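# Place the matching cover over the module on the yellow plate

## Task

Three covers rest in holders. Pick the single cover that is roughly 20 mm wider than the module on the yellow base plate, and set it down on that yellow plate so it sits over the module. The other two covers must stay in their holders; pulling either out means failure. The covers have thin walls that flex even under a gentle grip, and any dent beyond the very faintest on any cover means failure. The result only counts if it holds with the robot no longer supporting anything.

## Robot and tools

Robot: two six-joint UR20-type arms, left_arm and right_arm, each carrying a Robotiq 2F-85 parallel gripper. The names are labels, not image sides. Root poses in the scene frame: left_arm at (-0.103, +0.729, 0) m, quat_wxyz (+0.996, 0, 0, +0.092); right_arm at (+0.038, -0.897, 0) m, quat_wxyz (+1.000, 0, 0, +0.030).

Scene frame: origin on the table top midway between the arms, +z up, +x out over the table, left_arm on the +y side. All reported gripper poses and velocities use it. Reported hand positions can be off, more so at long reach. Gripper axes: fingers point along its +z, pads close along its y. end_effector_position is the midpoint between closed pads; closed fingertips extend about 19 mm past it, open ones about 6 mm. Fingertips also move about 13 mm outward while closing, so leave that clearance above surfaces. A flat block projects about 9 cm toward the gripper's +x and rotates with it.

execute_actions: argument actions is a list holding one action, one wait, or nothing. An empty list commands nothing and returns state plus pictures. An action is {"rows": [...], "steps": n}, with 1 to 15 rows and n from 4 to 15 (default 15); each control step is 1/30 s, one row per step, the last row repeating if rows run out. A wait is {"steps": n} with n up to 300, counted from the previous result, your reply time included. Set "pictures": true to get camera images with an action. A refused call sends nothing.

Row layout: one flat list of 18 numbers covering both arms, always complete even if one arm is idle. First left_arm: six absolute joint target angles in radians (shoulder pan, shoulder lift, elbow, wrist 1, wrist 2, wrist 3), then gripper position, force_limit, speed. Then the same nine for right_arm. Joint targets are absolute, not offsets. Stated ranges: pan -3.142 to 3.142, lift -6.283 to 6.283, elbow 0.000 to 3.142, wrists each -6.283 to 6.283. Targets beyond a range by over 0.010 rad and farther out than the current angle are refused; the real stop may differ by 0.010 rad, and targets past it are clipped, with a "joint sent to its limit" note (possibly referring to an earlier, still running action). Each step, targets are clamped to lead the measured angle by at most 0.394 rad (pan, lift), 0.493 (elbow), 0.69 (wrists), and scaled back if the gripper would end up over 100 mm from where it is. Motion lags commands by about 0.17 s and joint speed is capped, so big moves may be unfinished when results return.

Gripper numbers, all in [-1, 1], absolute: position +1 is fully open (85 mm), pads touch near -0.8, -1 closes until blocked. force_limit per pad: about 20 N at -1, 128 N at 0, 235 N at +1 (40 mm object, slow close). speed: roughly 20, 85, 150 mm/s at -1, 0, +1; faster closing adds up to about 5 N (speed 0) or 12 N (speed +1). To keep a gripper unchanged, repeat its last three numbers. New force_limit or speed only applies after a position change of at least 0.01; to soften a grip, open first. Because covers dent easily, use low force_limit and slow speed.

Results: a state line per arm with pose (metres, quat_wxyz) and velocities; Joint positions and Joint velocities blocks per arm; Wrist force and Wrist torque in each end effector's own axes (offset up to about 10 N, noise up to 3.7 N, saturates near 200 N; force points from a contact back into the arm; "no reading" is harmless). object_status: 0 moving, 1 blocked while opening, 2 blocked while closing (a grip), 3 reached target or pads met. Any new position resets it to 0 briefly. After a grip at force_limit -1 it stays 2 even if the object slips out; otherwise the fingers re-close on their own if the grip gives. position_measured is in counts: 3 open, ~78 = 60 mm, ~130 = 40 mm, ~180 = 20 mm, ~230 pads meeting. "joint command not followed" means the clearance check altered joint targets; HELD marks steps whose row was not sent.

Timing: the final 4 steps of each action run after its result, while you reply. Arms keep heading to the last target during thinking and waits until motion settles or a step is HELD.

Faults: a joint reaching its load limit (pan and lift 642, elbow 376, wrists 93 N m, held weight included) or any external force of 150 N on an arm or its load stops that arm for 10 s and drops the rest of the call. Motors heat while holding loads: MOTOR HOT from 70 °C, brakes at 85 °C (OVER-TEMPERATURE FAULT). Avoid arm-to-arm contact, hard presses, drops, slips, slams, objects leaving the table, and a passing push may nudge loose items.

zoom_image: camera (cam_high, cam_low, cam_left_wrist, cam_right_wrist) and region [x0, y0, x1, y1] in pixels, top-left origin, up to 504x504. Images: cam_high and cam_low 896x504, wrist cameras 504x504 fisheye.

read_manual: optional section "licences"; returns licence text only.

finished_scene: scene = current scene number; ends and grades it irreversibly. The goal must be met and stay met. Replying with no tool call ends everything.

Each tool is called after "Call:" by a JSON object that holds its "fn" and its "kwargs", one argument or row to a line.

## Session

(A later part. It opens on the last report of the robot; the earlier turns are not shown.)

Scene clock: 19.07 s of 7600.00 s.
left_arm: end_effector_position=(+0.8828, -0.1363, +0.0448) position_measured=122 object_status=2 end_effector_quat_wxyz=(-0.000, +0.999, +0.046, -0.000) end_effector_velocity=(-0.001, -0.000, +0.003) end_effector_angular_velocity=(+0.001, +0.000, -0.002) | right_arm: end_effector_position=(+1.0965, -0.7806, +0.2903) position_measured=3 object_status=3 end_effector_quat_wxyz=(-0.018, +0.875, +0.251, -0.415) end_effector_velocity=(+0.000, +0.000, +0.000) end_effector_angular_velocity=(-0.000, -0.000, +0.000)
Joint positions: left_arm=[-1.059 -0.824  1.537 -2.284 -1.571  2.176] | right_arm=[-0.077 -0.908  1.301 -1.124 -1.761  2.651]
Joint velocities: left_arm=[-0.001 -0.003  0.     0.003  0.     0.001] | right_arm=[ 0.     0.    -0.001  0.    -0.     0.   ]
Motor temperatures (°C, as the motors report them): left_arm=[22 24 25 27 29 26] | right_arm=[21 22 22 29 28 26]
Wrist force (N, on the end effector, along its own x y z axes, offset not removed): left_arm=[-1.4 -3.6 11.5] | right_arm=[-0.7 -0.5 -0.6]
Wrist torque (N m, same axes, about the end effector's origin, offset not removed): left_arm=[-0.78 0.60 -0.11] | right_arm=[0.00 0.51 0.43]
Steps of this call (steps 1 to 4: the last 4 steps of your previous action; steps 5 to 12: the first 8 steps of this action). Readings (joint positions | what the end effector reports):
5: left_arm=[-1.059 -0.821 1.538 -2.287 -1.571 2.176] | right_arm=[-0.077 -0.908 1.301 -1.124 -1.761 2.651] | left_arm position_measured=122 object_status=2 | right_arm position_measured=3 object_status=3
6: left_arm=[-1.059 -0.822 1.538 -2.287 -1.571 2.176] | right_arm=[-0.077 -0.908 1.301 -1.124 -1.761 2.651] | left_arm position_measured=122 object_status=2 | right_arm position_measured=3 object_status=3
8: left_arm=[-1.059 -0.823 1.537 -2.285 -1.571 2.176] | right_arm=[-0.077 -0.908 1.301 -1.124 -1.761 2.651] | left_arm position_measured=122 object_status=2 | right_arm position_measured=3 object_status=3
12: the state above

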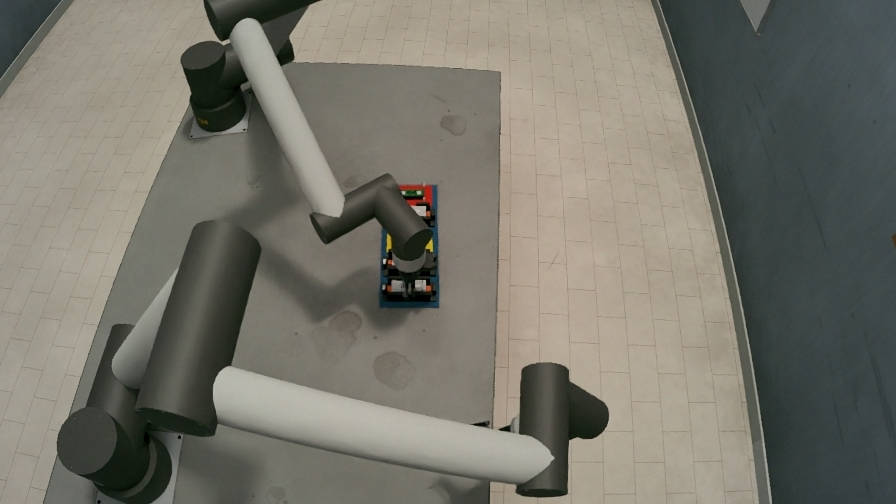

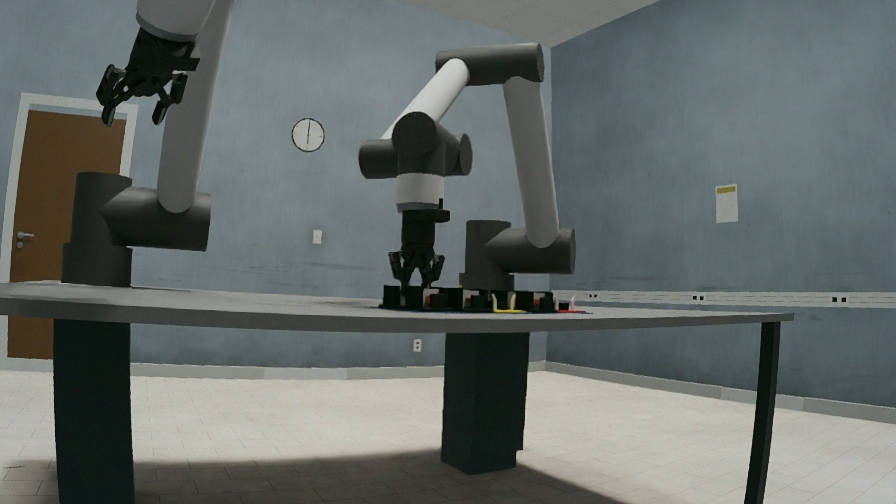

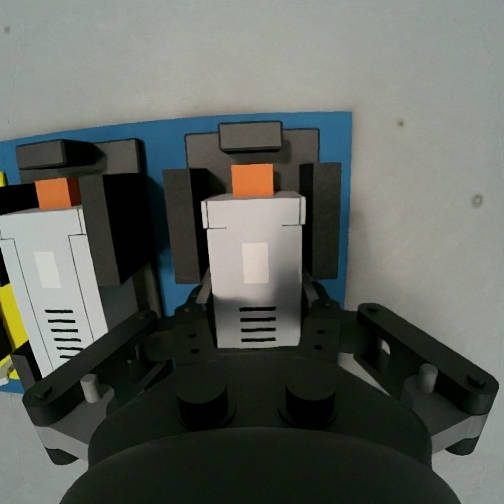

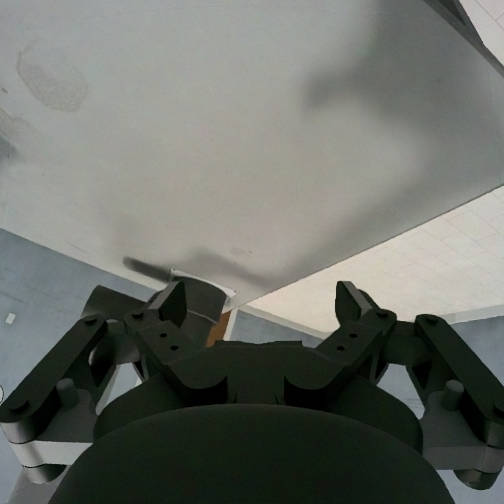

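Call:
{"fn": "execute_actions", "kwargs": {
  "actions": [
    {"rows":[[-1.0592,-0.8243,1.537,-2.2835,-1.5708,2.176,0.15,-1,0,-0.077,-0.908,1.301,-1.124,-1.761,2.651,1,-1,0]],"steps":6}
  ]
}}

Call:
{"fn": "execute_actions", "kwargs": {
  "actions": [
    {"rows":[[-1.0592,-0.8198,1.5384,-2.2894,-1.5708,2.176,0.15,-1,0,-0.077,-0.908,1.301,-1.124,-1.761,2.651,1,-1,0]],"steps":10}
  ],
  "pictures": true
}}

Call:
{"fn": "execute_actions", "kwargs": {
  "actions": [
    {"rows":[[-1.0592,-0.8198,1.5384,-2.2894,-1.5708,2.176,-1,-0.8,-1,-0.077,-0.908,1.301,-1.124,-1.761,2.651,1,-1,0]]}
  ]
}}

Call:
{"fn": "execute_actions", "kwargs": {
  "actions": [
    {"steps":10}
  ]
}}

Call:
{"fn": "execute_actions", "kwargs": {
  "actions": [
    {"rows":[[-1.0592,-0.8213,1.5379,-2.2874,-1.5708,2.176,-1,-0.8,-1,-0.077,-0.908,1.301,-1.124,-1.761,2.651,1,-1,0]],"steps":10}
  ]
}}

Call:
{"fn": "execute_actions", "kwargs": {
  "actions": [
    {"rows":[[-1.0592,-0.8243,1.537,-2.2835,-1.5708,2.176,-1,-0.8,-1,-0.077,-0.908,1.301,-1.124,-1.761,2.651,1,-1,0]],"steps":12}
  ],
  "pictures": true
}}

Scene clock: 19.50 s of 7600.00 s.
left_arm: end_effector_position=(+0.8828, -0.1363, +0.0451) position_measured=122 object_status=0 end_effector_quat_wxyz=(-0.000, +0.999, +0.046, -0.000) end_effector_velocity=(-0.001, -0.002, -0.001) end_effector_angular_velocity=(+0.001, +0.000, -0.003) | right_arm: end_effector_position=(+1.0965, -0.7806, +0.2903) position_measured=3 object_status=3 end_effector_quat_wxyz=(-0.018, +0.875, +0.251, -0.415) end_effector_velocity=(-0.000, +0.000, -0.000) end_effector_angular_velocity=(+0.000, +0.000, -0.000)
Joint positions: left_arm=[-1.059 -0.824  1.537 -2.283 -1.571  2.176] | right_arm=[-0.077 -0.908  1.301 -1.124 -1.761  2.651]
Joint velocities: left_arm=[-0.002  0.001 -0.001  0.     0.     0.001] | right_arm=[ 0. -0.  0. -0.  0. -0.]
Motor temperatures (°C, as the motors report them): left_arm=[22 24 25 27 29 26] | right_arm=[21 22 22 29 28 26]
Wrist force (N, on the end effector, along its own x y z axes, offset not removed): left_arm=[-0.8 -3.4 10.9] | right_arm=[-0.4 2.1 -1.2]
Wrist torque (N m, same axes, about the end effector's origin, offset not removed): left_arm=[-0.62 0.43 0.15] | right_arm=[0.62 0.36 0.50]
Steps of this call (steps 1 to 4: the last 4 steps of your previous action; steps 5 to 11: the robot went on to your last target; steps 12 to 13: the first 2 steps of this action). Readings (joint positions | what the end effector reports):
12: left_arm=[-1.059 -0.824 1.537 -2.283 -1.571 2.176] | right_arm=[-0.077 -0.908 1.301 -1.124 -1.761 2.651] | left_arm position_measured=122 object_status=0 | right_arm position_measured=3 object_status=3
13: the state above

Scene clock: 19.83 s of 7600.00 s.
left_arm: end_effector_position=(+0.8830, -0.1363, +0.0405) position_measured=110 object_status=0 end_effector_quat_wxyz=(+0.000, +0.999, +0.046, +0.000) end_effector_velocity=(+0.001, +0.001, -0.012) end_effector_angular_velocity=(-0.001, -0.001, +0.001) | right_arm: end_effector_position=(+1.0965, -0.7806, +0.2903) position_measured=3 object_status=3 end_effector_quat_wxyz=(-0.018, +0.875, +0.251, -0.415) end_effector_velocity=(+0.000, -0.000, -0.000) end_effector_angular_velocity=(+0.000, -0.000, +0.000)
Joint positions: left_arm=[-1.059 -0.821  1.538 -2.288 -1.571  2.176] | right_arm=[-0.077 -0.908  1.301 -1.124 -1.761  2.651]
Joint velocities: left_arm=[ 0.     0.009  0.004 -0.013  0.    -0.   ] | right_arm=[-0.  0. -0. -0. -0. -0.]
Motor temperatures (°C, as the motors report them): left_arm=[22 24 25 27 29 26] | right_arm=[21 22 22 29 28 26]
Wrist force (N, on the end effector, along its own x y z axes, offset not removed): left_arm=[-1.2 -1.0 1.6] | right_arm=[-5.5 2.1 0.1]
Wrist torque (N m, same axes, about the end effector's origin, offset not removed): left_arm=[-0.54 0.39 -0.11] | right_arm=[0.72 1.47 0.68]
Steps of this call (steps 1 to 4: the last 4 steps of your previous action; steps 5 to 10: the first 6 steps of this action). Readings (joint positions | what the end effector reports):
5: left_arm=[-1.059 -0.824 1.537 -2.284 -1.571 2.176] | right_arm=[-0.077 -0.908 1.301 -1.124 -1.761 2.651] | left_arm position_measured=110 object_status=0 | right_arm position_measured=3 object_status=3
6: left_arm=[-1.059 -0.824 1.537 -2.285 -1.571 2.176] | right_arm=[-0.077 -0.908 1.301 -1.124 -1.761 2.651] | left_arm position_measured=110 object_status=0 | right_arm position_measured=3 object_status=3
8: left_arm=[-1.059 -0.822 1.538 -2.287 -1.571 2.176] | right_arm=[-0.077 -0.908 1.301 -1.124 -1.761 2.651] | left_arm position_measured=110 object_status=0 | right_arm position_measured=3 object_status=3
10: the state above

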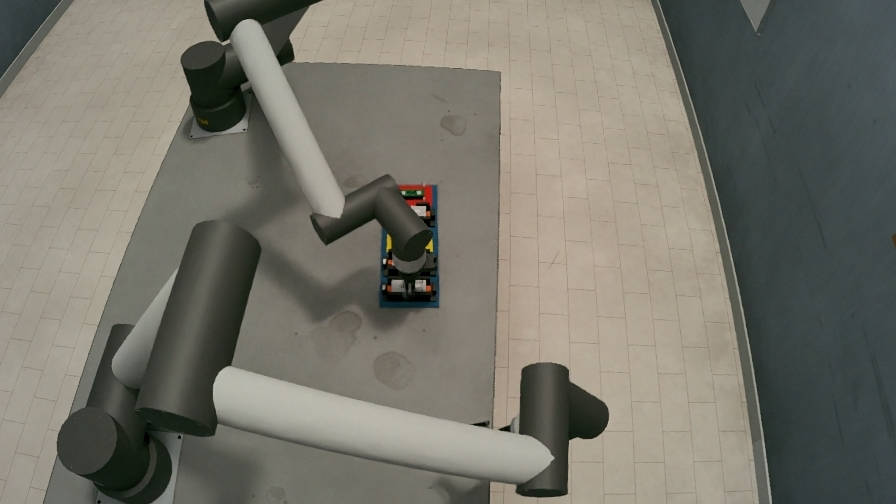

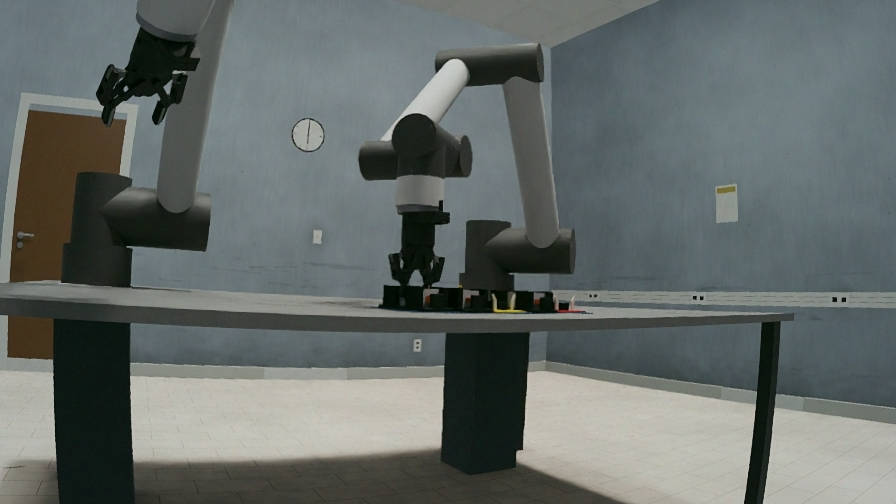

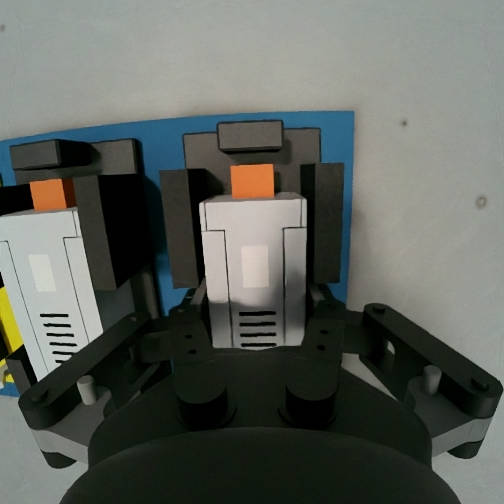

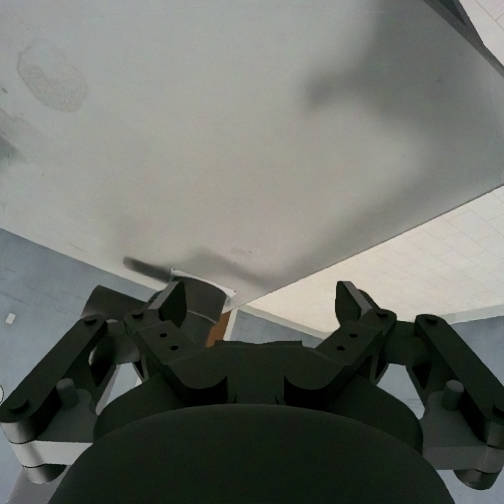

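Scene clock: 20.33 s of 7600.00 s.
left_arm: end_effector_position=(+0.8830, -0.1362, +0.0394) position_measured=122 object_status=0 end_effector_quat_wxyz=(+0.000, +0.999, +0.046, +0.000) end_effector_velocity=(+0.002, +0.001, +0.002) end_effector_angular_velocity=(-0.001, -0.001, -0.000) | right_arm: end_effector_position=(+1.0965, -0.7806, +0.2903) position_measured=3 object_status=3 end_effector_quat_wxyz=(-0.018, +0.875, +0.251, -0.415) end_effector_velocity=(-0.000, -0.000, -0.000) end_effector_angular_velocity=(+0.000, +0.000, -0.000)
Joint positions: left_arm=[-1.059 -0.82   1.538 -2.289 -1.571  2.176] | right_arm=[-0.077 -0.908  1.301 -1.124 -1.761  2.651]
Joint velocities: left_arm=[ 0.001 -0.001 -0.001 -0.     0.     0.002] | right_arm=[-0.    -0.     0.001 -0.     0.    -0.   ]
Motor temperatures (°C, as the motors report them): left_arm=[22 24 25 27 29 26] | right_arm=[21 22 22 29 28 26]
Wrist force (N, on the end effector, along its own x y z axes, offset not removed): left_arm=[-2.7 1.6 -6.0] | right_arm=[-4.4 4.6 -1.9]
Wrist torque (N m, same axes, about the end effector's origin, offset not removed): left_arm=[0.14 0.79 0.04] | right_arm=[1.19 1.23 0.56]
Steps of this call (steps 1 to 4: the last 4 steps of your previous action; steps 5 to 15: the first 11 steps of this action). Readings (joint positions | what the end effector reports):
5: left_arm=[-1.059 -0.820 1.538 -2.289 -1.571 2.176] | right_arm=[-0.077 -0.908 1.301 -1.124 -1.761 2.651] | left_arm position_measured=110 object_status=0 | right_arm position_measured=3 object_status=3
6: left_arm=[-1.059 -0.820 1.538 -2.289 -1.571 2.176] | right_arm=[-0.077 -0.908 1.301 -1.124 -1.761 2.651] | left_arm position_measured=110 object_status=0 | right_arm position_measured=3 object_status=3
8: left_arm=[-1.059 -0.820 1.538 -2.289 -1.571 2.176] | right_arm=[-0.077 -0.908 1.301 -1.124 -1.761 2.651] | left_arm position_measured=112 object_status=0 | right_arm position_measured=3 object_status=3
12: left_arm=[-1.059 -0.820 1.538 -2.289 -1.571 2.176] | right_arm=[-0.077 -0.908 1.301 -1.124 -1.761 2.651] | left_arm position_measured=118 object_status=0 | right_arm position_measured=3 object_status=3
15: the state above

Scene clock: 20.67 s of 7600.00 s.
left_arm: end_effector_position=(+0.8830, -0.1362, +0.0393) position_measured=125 object_status=2 end_effector_quat_wxyz=(+0.000, +0.999, +0.046, +0.000) end_effector_velocity=(-0.001, -0.001, +0.001) end_effector_angular_velocity=(-0.000, -0.000, -0.001) | right_arm: end_effector_position=(+1.0965, -0.7806, +0.2903) position_measured=3 object_status=3 end_effector_quat_wxyz=(-0.018, +0.875, +0.251, -0.415) end_effector_velocity=(-0.000, +0.000, -0.000) end_effector_angular_velocity=(+0.000, +0.000, -0.000)
Joint positions: left_arm=[-1.059 -0.82   1.538 -2.289 -1.571  2.176] | right_arm=[-0.077 -0.908  1.301 -1.124 -1.761  2.651]
Joint velocities: left_arm=[-0.001 -0.001  0.     0.     0.    -0.001] | right_arm=[ 0.  0.  0. -0.  0. -0.]
Motor temperatures (°C, as the motors report them): left_arm=[22 24 25 27 29 26] | right_arm=[21 22 22 29 28 26]
Wrist force (N, on the end effector, along its own x y z axes, offset not removed): left_arm=[-2.3 -6.0 -7.6] | right_arm=[-3.0 3.6 -2.2]
Wrist torque (N m, same axes, about the end effector's origin, offset not removed): left_arm=[-1.35 0.64 -0.05] | right_arm=[1.04 0.82 0.67]
Kept back: nothing.
Steps of this call (steps 1 to 4: the last 4 steps of your previous action; steps 5 to 10: the robot went on to your last target). Readings (joint positions | what the end effector reports):
1: left_arm=[-1.059 -0.820 1.538 -2.289 -1.571 2.176] | right_arm=[-0.077 -0.908 1.301 -1.124 -1.761 2.651] | left_arm position_measured=123 object_status=0 | right_arm position_measured=3 object_status=3
2: left_arm=[-1.059 -0.820 1.538 -2.289 -1.571 2.176] | right_arm=[-0.077 -0.908 1.301 -1.124 -1.761 2.651] | left_arm position_measured=125 object_status=0 | right_arm position_measured=3 object_status=3
4: left_arm=[-1.059 -0.820 1.538 -2.289 -1.571 2.176] | right_arm=[-0.077 -0.908 1.301 -1.124 -1.761 2.651] | left_arm position_measured=125 object_status=0 | right_arm position_measured=3 object_status=3
8: left_arm=[-1.059 -0.820 1.538 -2.289 -1.571 2.176] | right_arm=[-0.077 -0.908 1.301 -1.124 -1.761 2.651] | left_arm position_measured=125 object_status=2 | right_arm position_measured=3 object_status=3
10: the state above

Scene clock: 20.87 s of 7600.00 s.
left_arm: end_effector_position=(+0.8829, -0.1360, +0.0403) position_measured=125 object_status=2 end_effector_quat_wxyz=(-0.000, +0.999, +0.046, -0.000) end_effector_velocity=(+0.001, -0.000, +0.002) end_effector_angular_velocity=(+0.002, +0.001, +0.000) | right_arm: end_effector_position=(+1.0965, -0.7806, +0.2903) position_measured=3 object_status=3 end_effector_quat_wxyz=(-0.018, +0.875, +0.251, -0.415) end_effector_velocity=(+0.000, -0.000, -0.000) end_effector_angular_velocity=(-0.000, -0.000, +0.000)
Joint positions: left_arm=[-1.059 -0.821  1.538 -2.288 -1.571  2.176] | right_arm=[-0.077 -0.908  1.301 -1.124 -1.761  2.651]
Joint velocities: left_arm=[ 0.    -0.001 -0.003  0.005  0.     0.   ] | right_arm=[-0.  0. -0. -0. -0.  0.]
Motor temperatures (°C, as the motors report them): left_arm=[22 24 25 27 29 26] | right_arm=[21 22 22 29 28 26]
Wrist force (N, on the end effector, along its own x y z axes, offset not removed): left_arm=[0.1 2.8 16.9] | right_arm=[0.0 -1.8 2.8]
Wrist torque (N m, same axes, about the end effector's origin, offset not removed): left_arm=[-0.96 0.63 -0.10] | right_arm=[-0.20 0.22 0.67]
Steps of this call (steps 1 to 6: the first 6 steps of this action). Readings (joint positions | what the end effector reports):
1: left_arm=[-1.059 -0.820 1.538 -2.289 -1.571 2.176] | right_arm=[-0.077 -0.908 1.301 -1.124 -1.761 2.651] | left_arm position_measured=125 object_status=2 | right_arm position_measured=3 object_status=3
2: left_arm=[-1.059 -0.820 1.538 -2.289 -1.571 2.176] | right_arm=[-0.077 -0.908 1.301 -1.124 -1.761 2.651] | left_arm position_measured=125 object_status=2 | right_arm position_measured=3 object_status=3
4: left_arm=[-1.059 -0.821 1.538 -2.288 -1.571 2.176] | right_arm=[-0.077 -0.908 1.301 -1.124 -1.761 2.651] | left_arm position_measured=125 object_status=2 | right_arm position_measured=3 object_status=3
6: the state above

Scene clock: 21.27 s of 7600.00 s.
left_arm: end_effector_position=(+0.8830, -0.1361, +0.0447) position_measured=125 object_status=2 end_effector_quat_wxyz=(-0.000, +0.999, +0.046, -0.000) end_effector_velocity=(-0.000, -0.002, +0.005) end_effector_angular_velocity=(-0.002, -0.001, -0.001) | right_arm: end_effector_position=(+1.0965, -0.7806, +0.2903) position_measured=3 object_status=3 end_effector_quat_wxyz=(-0.018, +0.875, +0.251, -0.415) end_effector_velocity=(+0.000, +0.000, +0.000) end_effector_angular_velocity=(+0.000, +0.000, +0.000)
Joint positions: left_arm=[-1.059 -0.824  1.537 -2.284 -1.571  2.176] | right_arm=[-0.077 -0.908  1.301 -1.124 -1.761  2.651]
Joint velocities: left_arm=[-0.001 -0.003 -0.002  0.003 -0.001 -0.   ] | right_arm=[ 0.  0. -0.  0.  0. -0.]
Motor temperatures (°C, as the motors report them): left_arm=[22 24 25 27 29 26] | right_arm=[21 22 22 29 28 26]
Wrist force (N, on the end effector, along its own x y z axes, offset not removed): left_arm=[-0.8 2.8 16.9] | right_arm=[-2.0 0.9 -4.6]
Wrist torque (N m, same axes, about the end effector's origin, offset not removed): left_arm=[-0.44 0.38 -0.10] | right_arm=[0.42 0.83 0.54]
Steps of this call (steps 1 to 4: the last 4 steps of your previous action; steps 5 to 12: the first 8 steps of this action). Readings (joint positions | what the end effector reports):
5: left_arm=[-1.059 -0.821 1.538 -2.287 -1.571 2.176] | right_arm=[-0.077 -0.908 1.301 -1.124 -1.761 2.651] | left_arm position_measured=125 object_status=2 | right_arm position_measured=3 object_status=3
6: left_arm=[-1.059 -0.822 1.538 -2.287 -1.571 2.176] | right_arm=[-0.077 -0.908 1.301 -1.124 -1.761 2.651] | left_arm position_measured=125 object_status=2 | right_arm position_measured=3 object_status=3
8: left_arm=[-1.059 -0.823 1.537 -2.285 -1.571 2.176] | right_arm=[-0.077 -0.908 1.301 -1.124 -1.761 2.651] | left_arm position_measured=125 object_status=2 | right_arm position_measured=3 object_status=3
12: the state above

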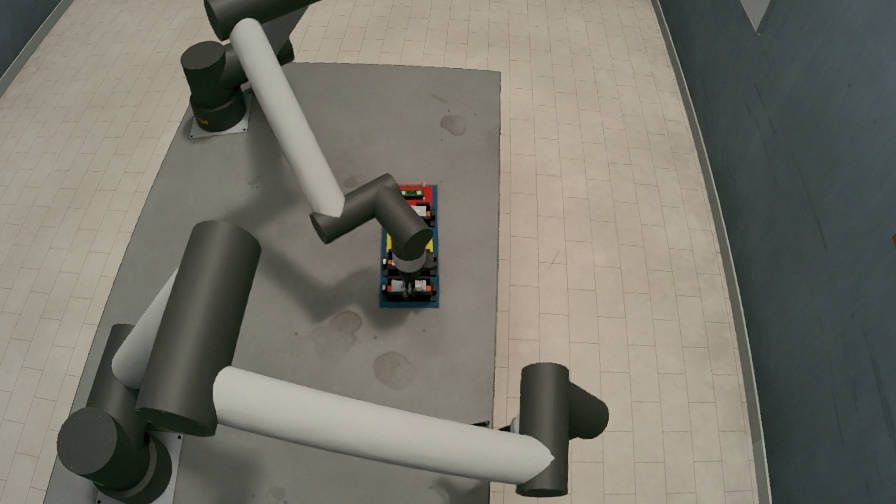

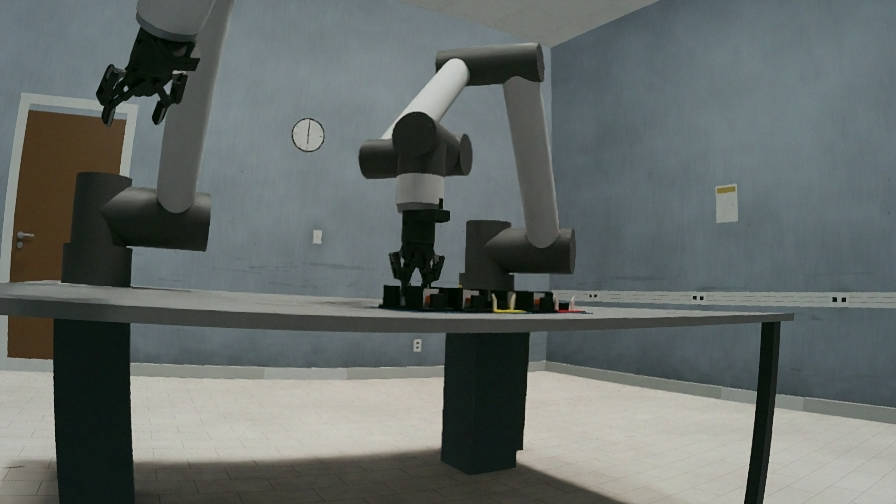

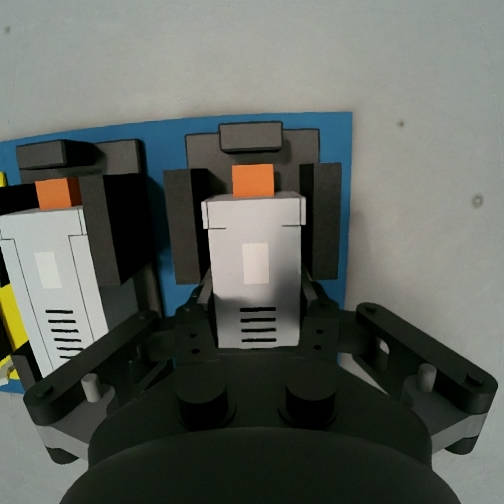

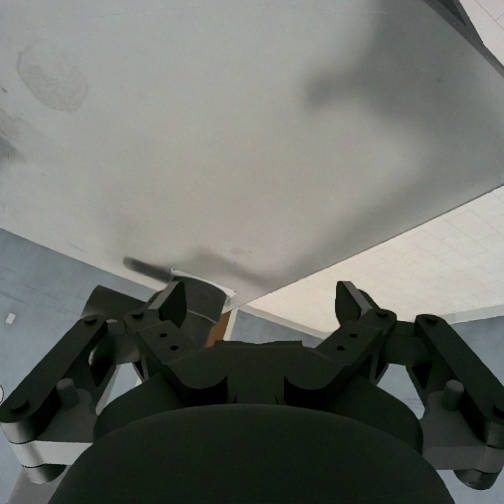

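Still slipping, still linear. Next step −0.7.

Call:
{"fn": "execute_actions", "kwargs": {
  "actions": [
    {"rows":[[-1.0592,-0.8243,1.537,-2.2835,-1.5708,2.176,0.15,-1,0,-0.077,-0.908,1.301,-1.124,-1.761,2.651,1,-1,0]],"steps":6}
  ]
}}

Call:
{"fn": "execute_actions", "kwargs": {
  "actions": [
    {"rows":[[-1.0592,-0.8198,1.5384,-2.2894,-1.5708,2.176,0.15,-1,0,-0.077,-0.908,1.301,-1.124,-1.761,2.651,1,-1,0]],"steps":10}
  ]
}}

Call:
{"fn": "execute_actions", "kwargs": {
  "actions": [
    {"rows":[[-1.0592,-0.8198,1.5384,-2.2894,-1.5708,2.176,-1,-0.7,-1,-0.077,-0.908,1.301,-1.124,-1.761,2.651,1,-1,0]]}
  ]
}}

Call:
{"fn": "execute_actions", "kwargs": {
  "actions": [
    {"steps":11}
  ]
}}

Call:
{"fn": "execute_actions", "kwargs": {
  "actions": [
    {"rows":[[-1.0592,-0.8213,1.5379,-2.2874,-1.5708,2.176,-1,-0.7,-1,-0.077,-0.908,1.301,-1.124,-1.761,2.651,1,-1,0]],"steps":10}
  ]
}}

Call:
{"fn": "execute_actions", "kwargs": {
  "actions": [
    {"rows":[[-1.0592,-0.8243,1.537,-2.2835,-1.5708,2.176,-1,-0.7,-1,-0.077,-0.908,1.301,-1.124,-1.761,2.651,1,-1,0]],"steps":12}
  ],
  "pictures": true
}}

Scene clock: 21.63 s of 7600.00 s.
left_arm: end_effector_position=(+0.8830, -0.1361, +0.0451) position_measured=125 object_status=0 end_effector_quat_wxyz=(-0.000, +0.999, +0.046, -0.000) end_effector_velocity=(+0.001, -0.000, +0.002) end_effector_angular_velocity=(-0.001, -0.001, -0.001) | right_arm: end_effector_position=(+1.0965, -0.7806, +0.2903) position_measured=3 object_status=3 end_effector_quat_wxyz=(-0.018, +0.875, +0.251, -0.415) end_effector_velocity=(-0.000, -0.000, +0.000) end_effector_angular_velocity=(-0.001, +0.000, +0.001)
Joint positions: left_arm=[-1.059 -0.824  1.537 -2.283 -1.571  2.176] | right_arm=[-0.077 -0.908  1.301 -1.124 -1.761  2.651]
Joint velocities: left_arm=[ 0.    -0.001 -0.     0.    -0.     0.001] | right_arm=[ 0.    -0.     0.     0.    -0.001  0.   ]
Motor temperatures (°C, as the motors report them): left_arm=[22 24 25 27 29 26] | right_arm=[21 22 22 29 28 26]
Wrist force (N, on the end effector, along its own x y z axes, offset not removed): left_arm=[-3.3 0.9 16.1] | right_arm=[-2.9 3.4 -1.7]
Wrist torque (N m, same axes, about the end effector's origin, offset not removed): left_arm=[-0.65 0.94 0.03] | right_arm=[0.96 0.80 0.54]
Steps of this call (steps 1 to 4: the last 4 steps of your previous action; steps 5 to 9: the robot went on to your last target; steps 10 to 11: the first 2 steps of this action). Readings (joint positions | what the end effector reports):
10: left_arm=[-1.059 -0.824 1.537 -2.283 -1.571 2.176] | right_arm=[-0.077 -0.908 1.301 -1.124 -1.761 2.651] | left_arm position_measured=125 object_status=0 | right_arm position_measured=3 object_status=3
11: the state above

Scene clock: 21.97 s of 7600.00 s.
left_arm: end_effector_position=(+0.8831, -0.1362, +0.0405) position_measured=110 object_status=0 end_effector_quat_wxyz=(+0.000, +0.999, +0.046, +0.000) end_effector_velocity=(-0.001, -0.001, -0.013) end_effector_angular_velocity=(-0.000, -0.000, -0.000) | right_arm: end_effector_position=(+1.0965, -0.7806, +0.2903) position_measured=3 object_status=3 end_effector_quat_wxyz=(-0.018, +0.875, +0.251, -0.415) end_effector_velocity=(+0.000, +0.000, -0.000) end_effector_angular_velocity=(+0.000, -0.000, -0.000)
Joint positions: left_arm=[-1.059 -0.821  1.538 -2.288 -1.571  2.176] | right_arm=[-0.077 -0.908  1.301 -1.124 -1.761  2.651]
Joint velocities: left_arm=[-0.001  0.01   0.003 -0.013  0.    -0.   ] | right_arm=[ 0.  0. -0. -0.  0. -0.]
Motor temperatures (°C, as the motors report them): left_arm=[22 24 25 27 29 26] | right_arm=[21 22 22 29 28 26]
Wrist force (N, on the end effector, along its own x y z axes, offset not removed): left_arm=[-1.7 -1.2 3.1] | right_arm=[-2.6 1.8 -1.1]
Wrist torque (N m, same axes, about the end effector's origin, offset not removed): left_arm=[-0.49 0.62 -0.17] | right_arm=[0.61 0.76 0.62]
Steps of this call (steps 1 to 4: the last 4 steps of your previous action; steps 5 to 10: the first 6 steps of this action). Readings (joint positions | what the end effector reports):
5: left_arm=[-1.059 -0.824 1.537 -2.284 -1.571 2.176] | right_arm=[-0.077 -0.908 1.301 -1.124 -1.761 2.651] | left_arm position_measured=111 object_status=0 | right_arm position_measured=3 object_status=3
6: left_arm=[-1.059 -0.824 1.537 -2.285 -1.571 2.176] | right_arm=[-0.077 -0.908 1.301 -1.124 -1.761 2.651] | left_arm position_measured=110 object_status=0 | right_arm position_measured=3 object_status=3
8: left_arm=[-1.059 -0.822 1.538 -2.287 -1.571 2.176] | right_arm=[-0.077 -0.908 1.301 -1.124 -1.761 2.651] | left_arm position_measured=110 object_status=0 | right_arm position_measured=3 object_status=3
10: the state above

Scene clock: 22.47 s of 7600.00 s.
left_arm: end_effector_position=(+0.8830, -0.1362, +0.0394) position_measured=122 object_status=0 end_effector_quat_wxyz=(+0.000, +0.999, +0.046, +0.000) end_effector_velocity=(+0.001, +0.000, +0.001) end_effector_angular_velocity=(-0.001, -0.000, +0.000) | right_arm: end_effector_position=(+1.0965, -0.7806, +0.2903) position_measured=3 object_status=3 end_effector_quat_wxyz=(-0.018, +0.875, +0.251, -0.415) end_effector_velocity=(-0.000, +0.000, -0.000) end_effector_angular_velocity=(+0.000, +0.001, +0.000)
Joint positions: left_arm=[-1.059 -0.82   1.538 -2.289 -1.571  2.176] | right_arm=[-0.077 -0.908  1.301 -1.124 -1.761  2.651]
Joint velocities: left_arm=[ 0.001 -0.001 -0.    -0.    -0.     0.   ] | right_arm=[ 0.  0.  0.  0.  0. -0.]
Motor temperatures (°C, as the motors report them): left_arm=[22 24 25 27 29 26] | right_arm=[21 22 22 29 28 26]
Wrist force (N, on the end effector, along its own x y z axes, offset not removed): left_arm=[-5.5 -0.3 -5.1] | right_arm=[-1.0 -0.8 0.1]
Wrist torque (N m, same axes, about the end effector's origin, offset not removed): left_arm=[-0.13 1.41 -0.04] | right_arm=[-0.01 0.69 0.49]
Steps of this call (steps 1 to 4: the last 4 steps of your previous action; steps 5 to 15: the first 11 steps of this action). Readings (joint positions | what the end effector reports):
5: left_arm=[-1.059 -0.820 1.538 -2.289 -1.571 2.176] | right_arm=[-0.077 -0.908 1.301 -1.124 -1.761 2.651] | left_arm position_measured=110 object_status=0 | right_arm position_measured=3 object_status=3
6: left_arm=[-1.059 -0.820 1.538 -2.289 -1.571 2.176] | right_arm=[-0.077 -0.908 1.301 -1.124 -1.761 2.651] | left_arm position_measured=110 object_status=0 | right_arm position_measured=3 object_status=3
8: left_arm=[-1.059 -0.820 1.538 -2.289 -1.571 2.176] | right_arm=[-0.077 -0.908 1.301 -1.124 -1.761 2.651] | left_arm position_measured=112 object_status=0 | right_arm position_measured=3 object_status=3
12: left_arm=[-1.059 -0.820 1.538 -2.289 -1.571 2.176] | right_arm=[-0.077 -0.908 1.301 -1.124 -1.761 2.651] | left_arm position_measured=118 object_status=0 | right_arm position_measured=3 object_status=3
15: the state above

Scene clock: 22.83 s of 7600.00 s.
left_arm: end_effector_position=(+0.8830, -0.1362, +0.0393) position_measured=128 object_status=2 end_effector_quat_wxyz=(+0.000, +0.999, +0.046, +0.000) end_effector_velocity=(+0.000, +0.002, -0.002) end_effector_angular_velocity=(+0.001, +0.001, -0.002) | right_arm: end_effector_position=(+1.0965, -0.7806, +0.2903) position_measured=3 object_status=3 end_effector_quat_wxyz=(-0.018, +0.875, +0.251, -0.415) end_effector_velocity=(+0.000, -0.000, -0.000) end_effector_angular_velocity=(-0.000, -0.000, +0.000)
Joint positions: left_arm=[-1.059 -0.82   1.538 -2.289 -1.571  2.176] | right_arm=[-0.077 -0.908  1.301 -1.124 -1.761  2.651]
Joint velocities: left_arm=[0.001 0.001 0.001 0.    0.    0.003] | right_arm=[-0.  0. -0. -0. -0. -0.]
Motor temperatures (°C, as the motors report them): left_arm=[22 24 25 27 29 26] | right_arm=[21 22 22 29 28 26]
Wrist force (N, on the end effector, along its own x y z axes, offset not removed): left_arm=[0.1 -2.8 -10.6] | right_arm=[-2.9 0.4 -1.5]
Wrist torque (N m, same axes, about the end effector's origin, offset not removed): left_arm=[-0.58 0.13 -0.06] | right_arm=[0.32 0.82 0.50]
Kept back: nothing.
Steps of this call (steps 1 to 4: the last 4 steps of your previous action; steps 5 to 11: the robot went on to your last target). Readings (joint positions | what the end effector reports):
1: left_arm=[-1.059 -0.820 1.538 -2.289 -1.571 2.176] | right_arm=[-0.077 -0.908 1.301 -1.124 -1.761 2.651] | left_arm position_measured=123 object_status=0 | right_arm position_measured=3 object_status=3
2: left_arm=[-1.059 -0.820 1.538 -2.289 -1.571 2.176] | right_arm=[-0.077 -0.908 1.301 -1.124 -1.761 2.651] | left_arm position_measured=125 object_status=0 | right_arm position_measured=3 object_status=3
4: left_arm=[-1.059 -0.820 1.538 -2.289 -1.571 2.176] | right_arm=[-0.077 -0.908 1.301 -1.124 -1.761 2.651] | left_arm position_measured=127 object_status=0 | right_arm position_measured=3 object_status=3
8: left_arm=[-1.059 -0.820 1.538 -2.289 -1.571 2.176] | right_arm=[-0.077 -0.908 1.301 -1.124 -1.761 2.651] | left_arm position_measured=128 object_status=0 | right_arm position_measured=3 object_status=3
11: the state above

Scene clock: 23.03 s of 7600.00 s.
left_arm: end_effector_position=(+0.8828, -0.1360, +0.0403) position_measured=128 object_status=2 end_effector_quat_wxyz=(-0.000, +0.999, +0.046, -0.000) end_effector_velocity=(-0.001, -0.000, +0.003) end_effector_angular_velocity=(+0.001, +0.001, -0.001) | right_arm: end_effector_position=(+1.0965, -0.7806, +0.2903) position_measured=3 object_status=3 end_effector_quat_wxyz=(-0.018, +0.875, +0.251, -0.415) end_effector_velocity=(+0.000, -0.001, -0.000) end_effector_angular_velocity=(+0.001, -0.000, -0.001)
Joint positions: left_arm=[-1.059 -0.821  1.538 -2.288 -1.571  2.176] | right_arm=[-0.077 -0.908  1.301 -1.124 -1.761  2.651]
Joint velocities: left_arm=[-0.001 -0.002 -0.001  0.005 -0.     0.   ] | right_arm=[-0.001  0.    -0.    -0.     0.001 -0.   ]
Motor temperatures (°C, as the motors report them): left_arm=[22 24 25 27 29 26] | right_arm=[21 22 22 29 28 26]
Wrist force (N, on the end effector, along its own x y z axes, offset not removed): left_arm=[1.2 3.5 21.0] | right_arm=[-3.0 0.1 2.0]
Wrist torque (N m, same axes, about the end effector's origin, offset not removed): left_arm=[-0.87 0.42 -0.10] | right_arm=[0.25 1.15 0.59]
Steps of this call (steps 1 to 6: the first 6 steps of this action). Readings (joint positions | what the end effector reports):
1: left_arm=[-1.059 -0.820 1.538 -2.289 -1.571 2.176] | right_arm=[-0.077 -0.908 1.301 -1.124 -1.761 2.651] | left_arm position_measured=128 object_status=2 | right_arm position_measured=3 object_status=3
2: left_arm=[-1.059 -0.820 1.538 -2.289 -1.571 2.176] | right_arm=[-0.077 -0.908 1.301 -1.124 -1.761 2.651] | left_arm position_measured=128 object_status=2 | right_arm position_measured=3 object_status=3
4: left_arm=[-1.059 -0.820 1.538 -2.288 -1.571 2.176] | right_arm=[-0.077 -0.908 1.301 -1.124 -1.761 2.651] | left_arm position_measured=128 object_status=2 | right_arm position_measured=3 object_status=3
6: the state above

Scene clock: 23.43 s of 7600.00 s.
left_arm: end_effector_position=(+0.8830, -0.1361, +0.0447) position_measured=128 object_status=2 end_effector_quat_wxyz=(-0.000, +0.999, +0.046, -0.000) end_effector_velocity=(-0.002, -0.002, +0.003) end_effector_angular_velocity=(-0.000, +0.000, -0.004) | right_arm: end_effector_position=(+1.0965, -0.7806, +0.2903) position_measured=3 object_status=3 end_effector_quat_wxyz=(-0.018, +0.875, +0.251, -0.415) end_effector_velocity=(-0.000, -0.000, -0.000) end_effector_angular_velocity=(-0.000, +0.001, -0.000)
Joint positions: left_arm=[-1.059 -0.824  1.537 -2.284 -1.571  2.176] | right_arm=[-0.077 -0.908  1.301 -1.124 -1.761  2.651]
Joint velocities: left_arm=[-0.002 -0.002 -0.001  0.003 -0.     0.003] | right_arm=[-0.  0.  0.  0. -0.  0.]
Motor temperatures (°C, as the motors report them): left_arm=[22 24 25 27 29 26] | right_arm=[21 22 22 29 28 26]
Wrist force (N, on the end effector, along its own x y z axes, offset not removed): left_arm=[-2.3 -0.3 18.5] | right_arm=[-2.3 2.8 -1.3]
Wrist torque (N m, same axes, about the end effector's origin, offset not removed): left_arm=[-0.61 0.76 -0.28] | right_arm=[0.79 0.80 0.52]
Steps of this call (steps 1 to 4: the last 4 steps of your previous action; steps 5 to 12: the first 8 steps of this action). Readings (joint positions | what the end effector reports):
5: left_arm=[-1.059 -0.821 1.538 -2.287 -1.571 2.176] | right_arm=[-0.077 -0.908 1.301 -1.124 -1.761 2.651] | left_arm position_measured=128 object_status=2 | right_arm position_measured=3 object_status=3
6: left_arm=[-1.059 -0.822 1.538 -2.287 -1.571 2.176] | right_arm=[-0.077 -0.908 1.301 -1.124 -1.761 2.651] | left_arm position_measured=128 object_status=2 | right_arm position_measured=3 object_status=3
8: left_arm=[-1.059 -0.823 1.537 -2.285 -1.571 2.176] | right_arm=[-0.077 -0.908 1.301 -1.124 -1.761 2.651] | left_arm position_measured=128 object_status=2 | right_arm position_measured=3 object_status=3
12: the state above

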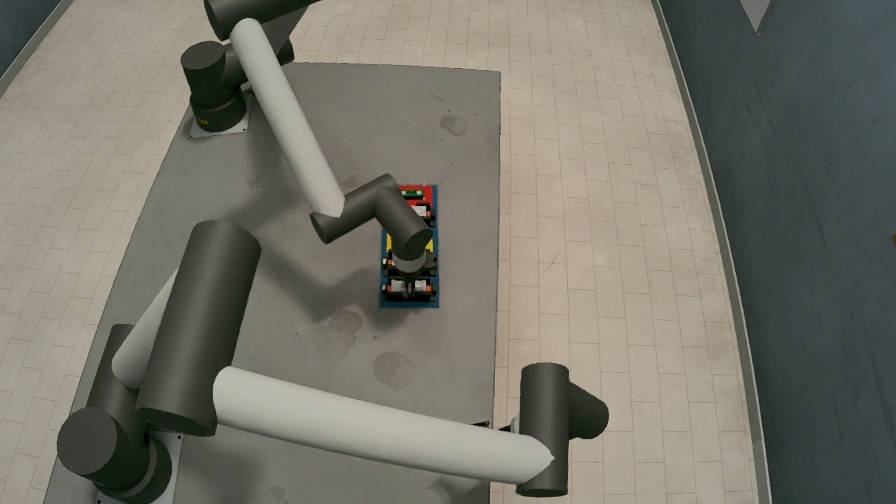

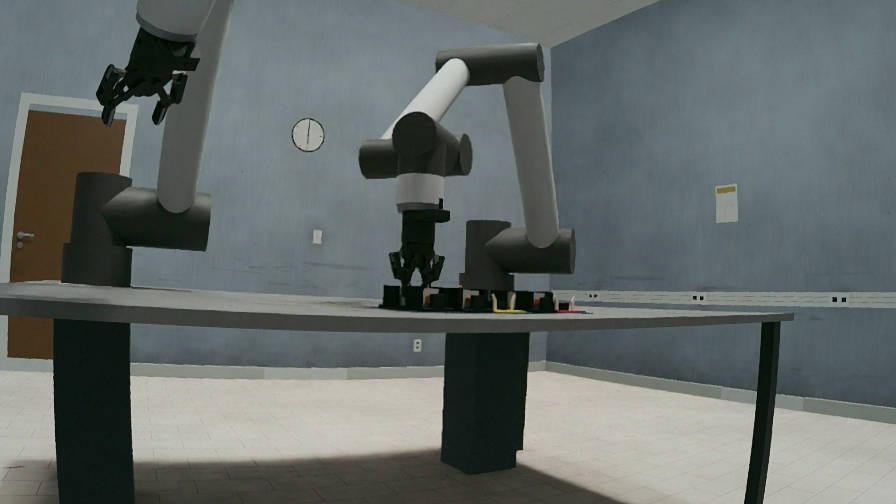

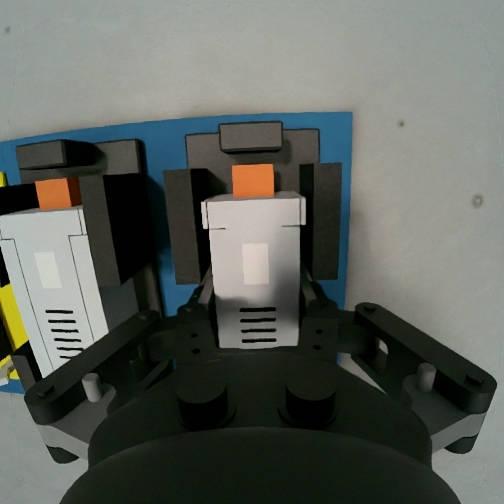

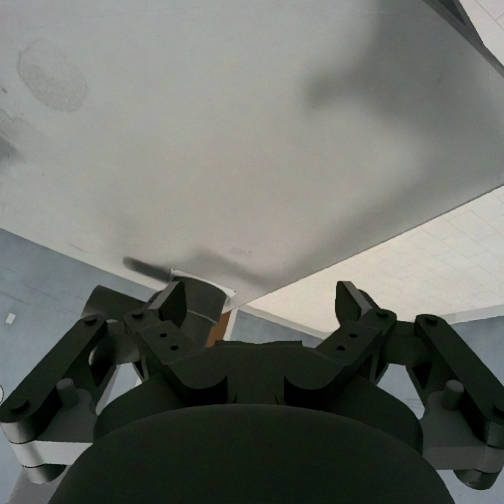

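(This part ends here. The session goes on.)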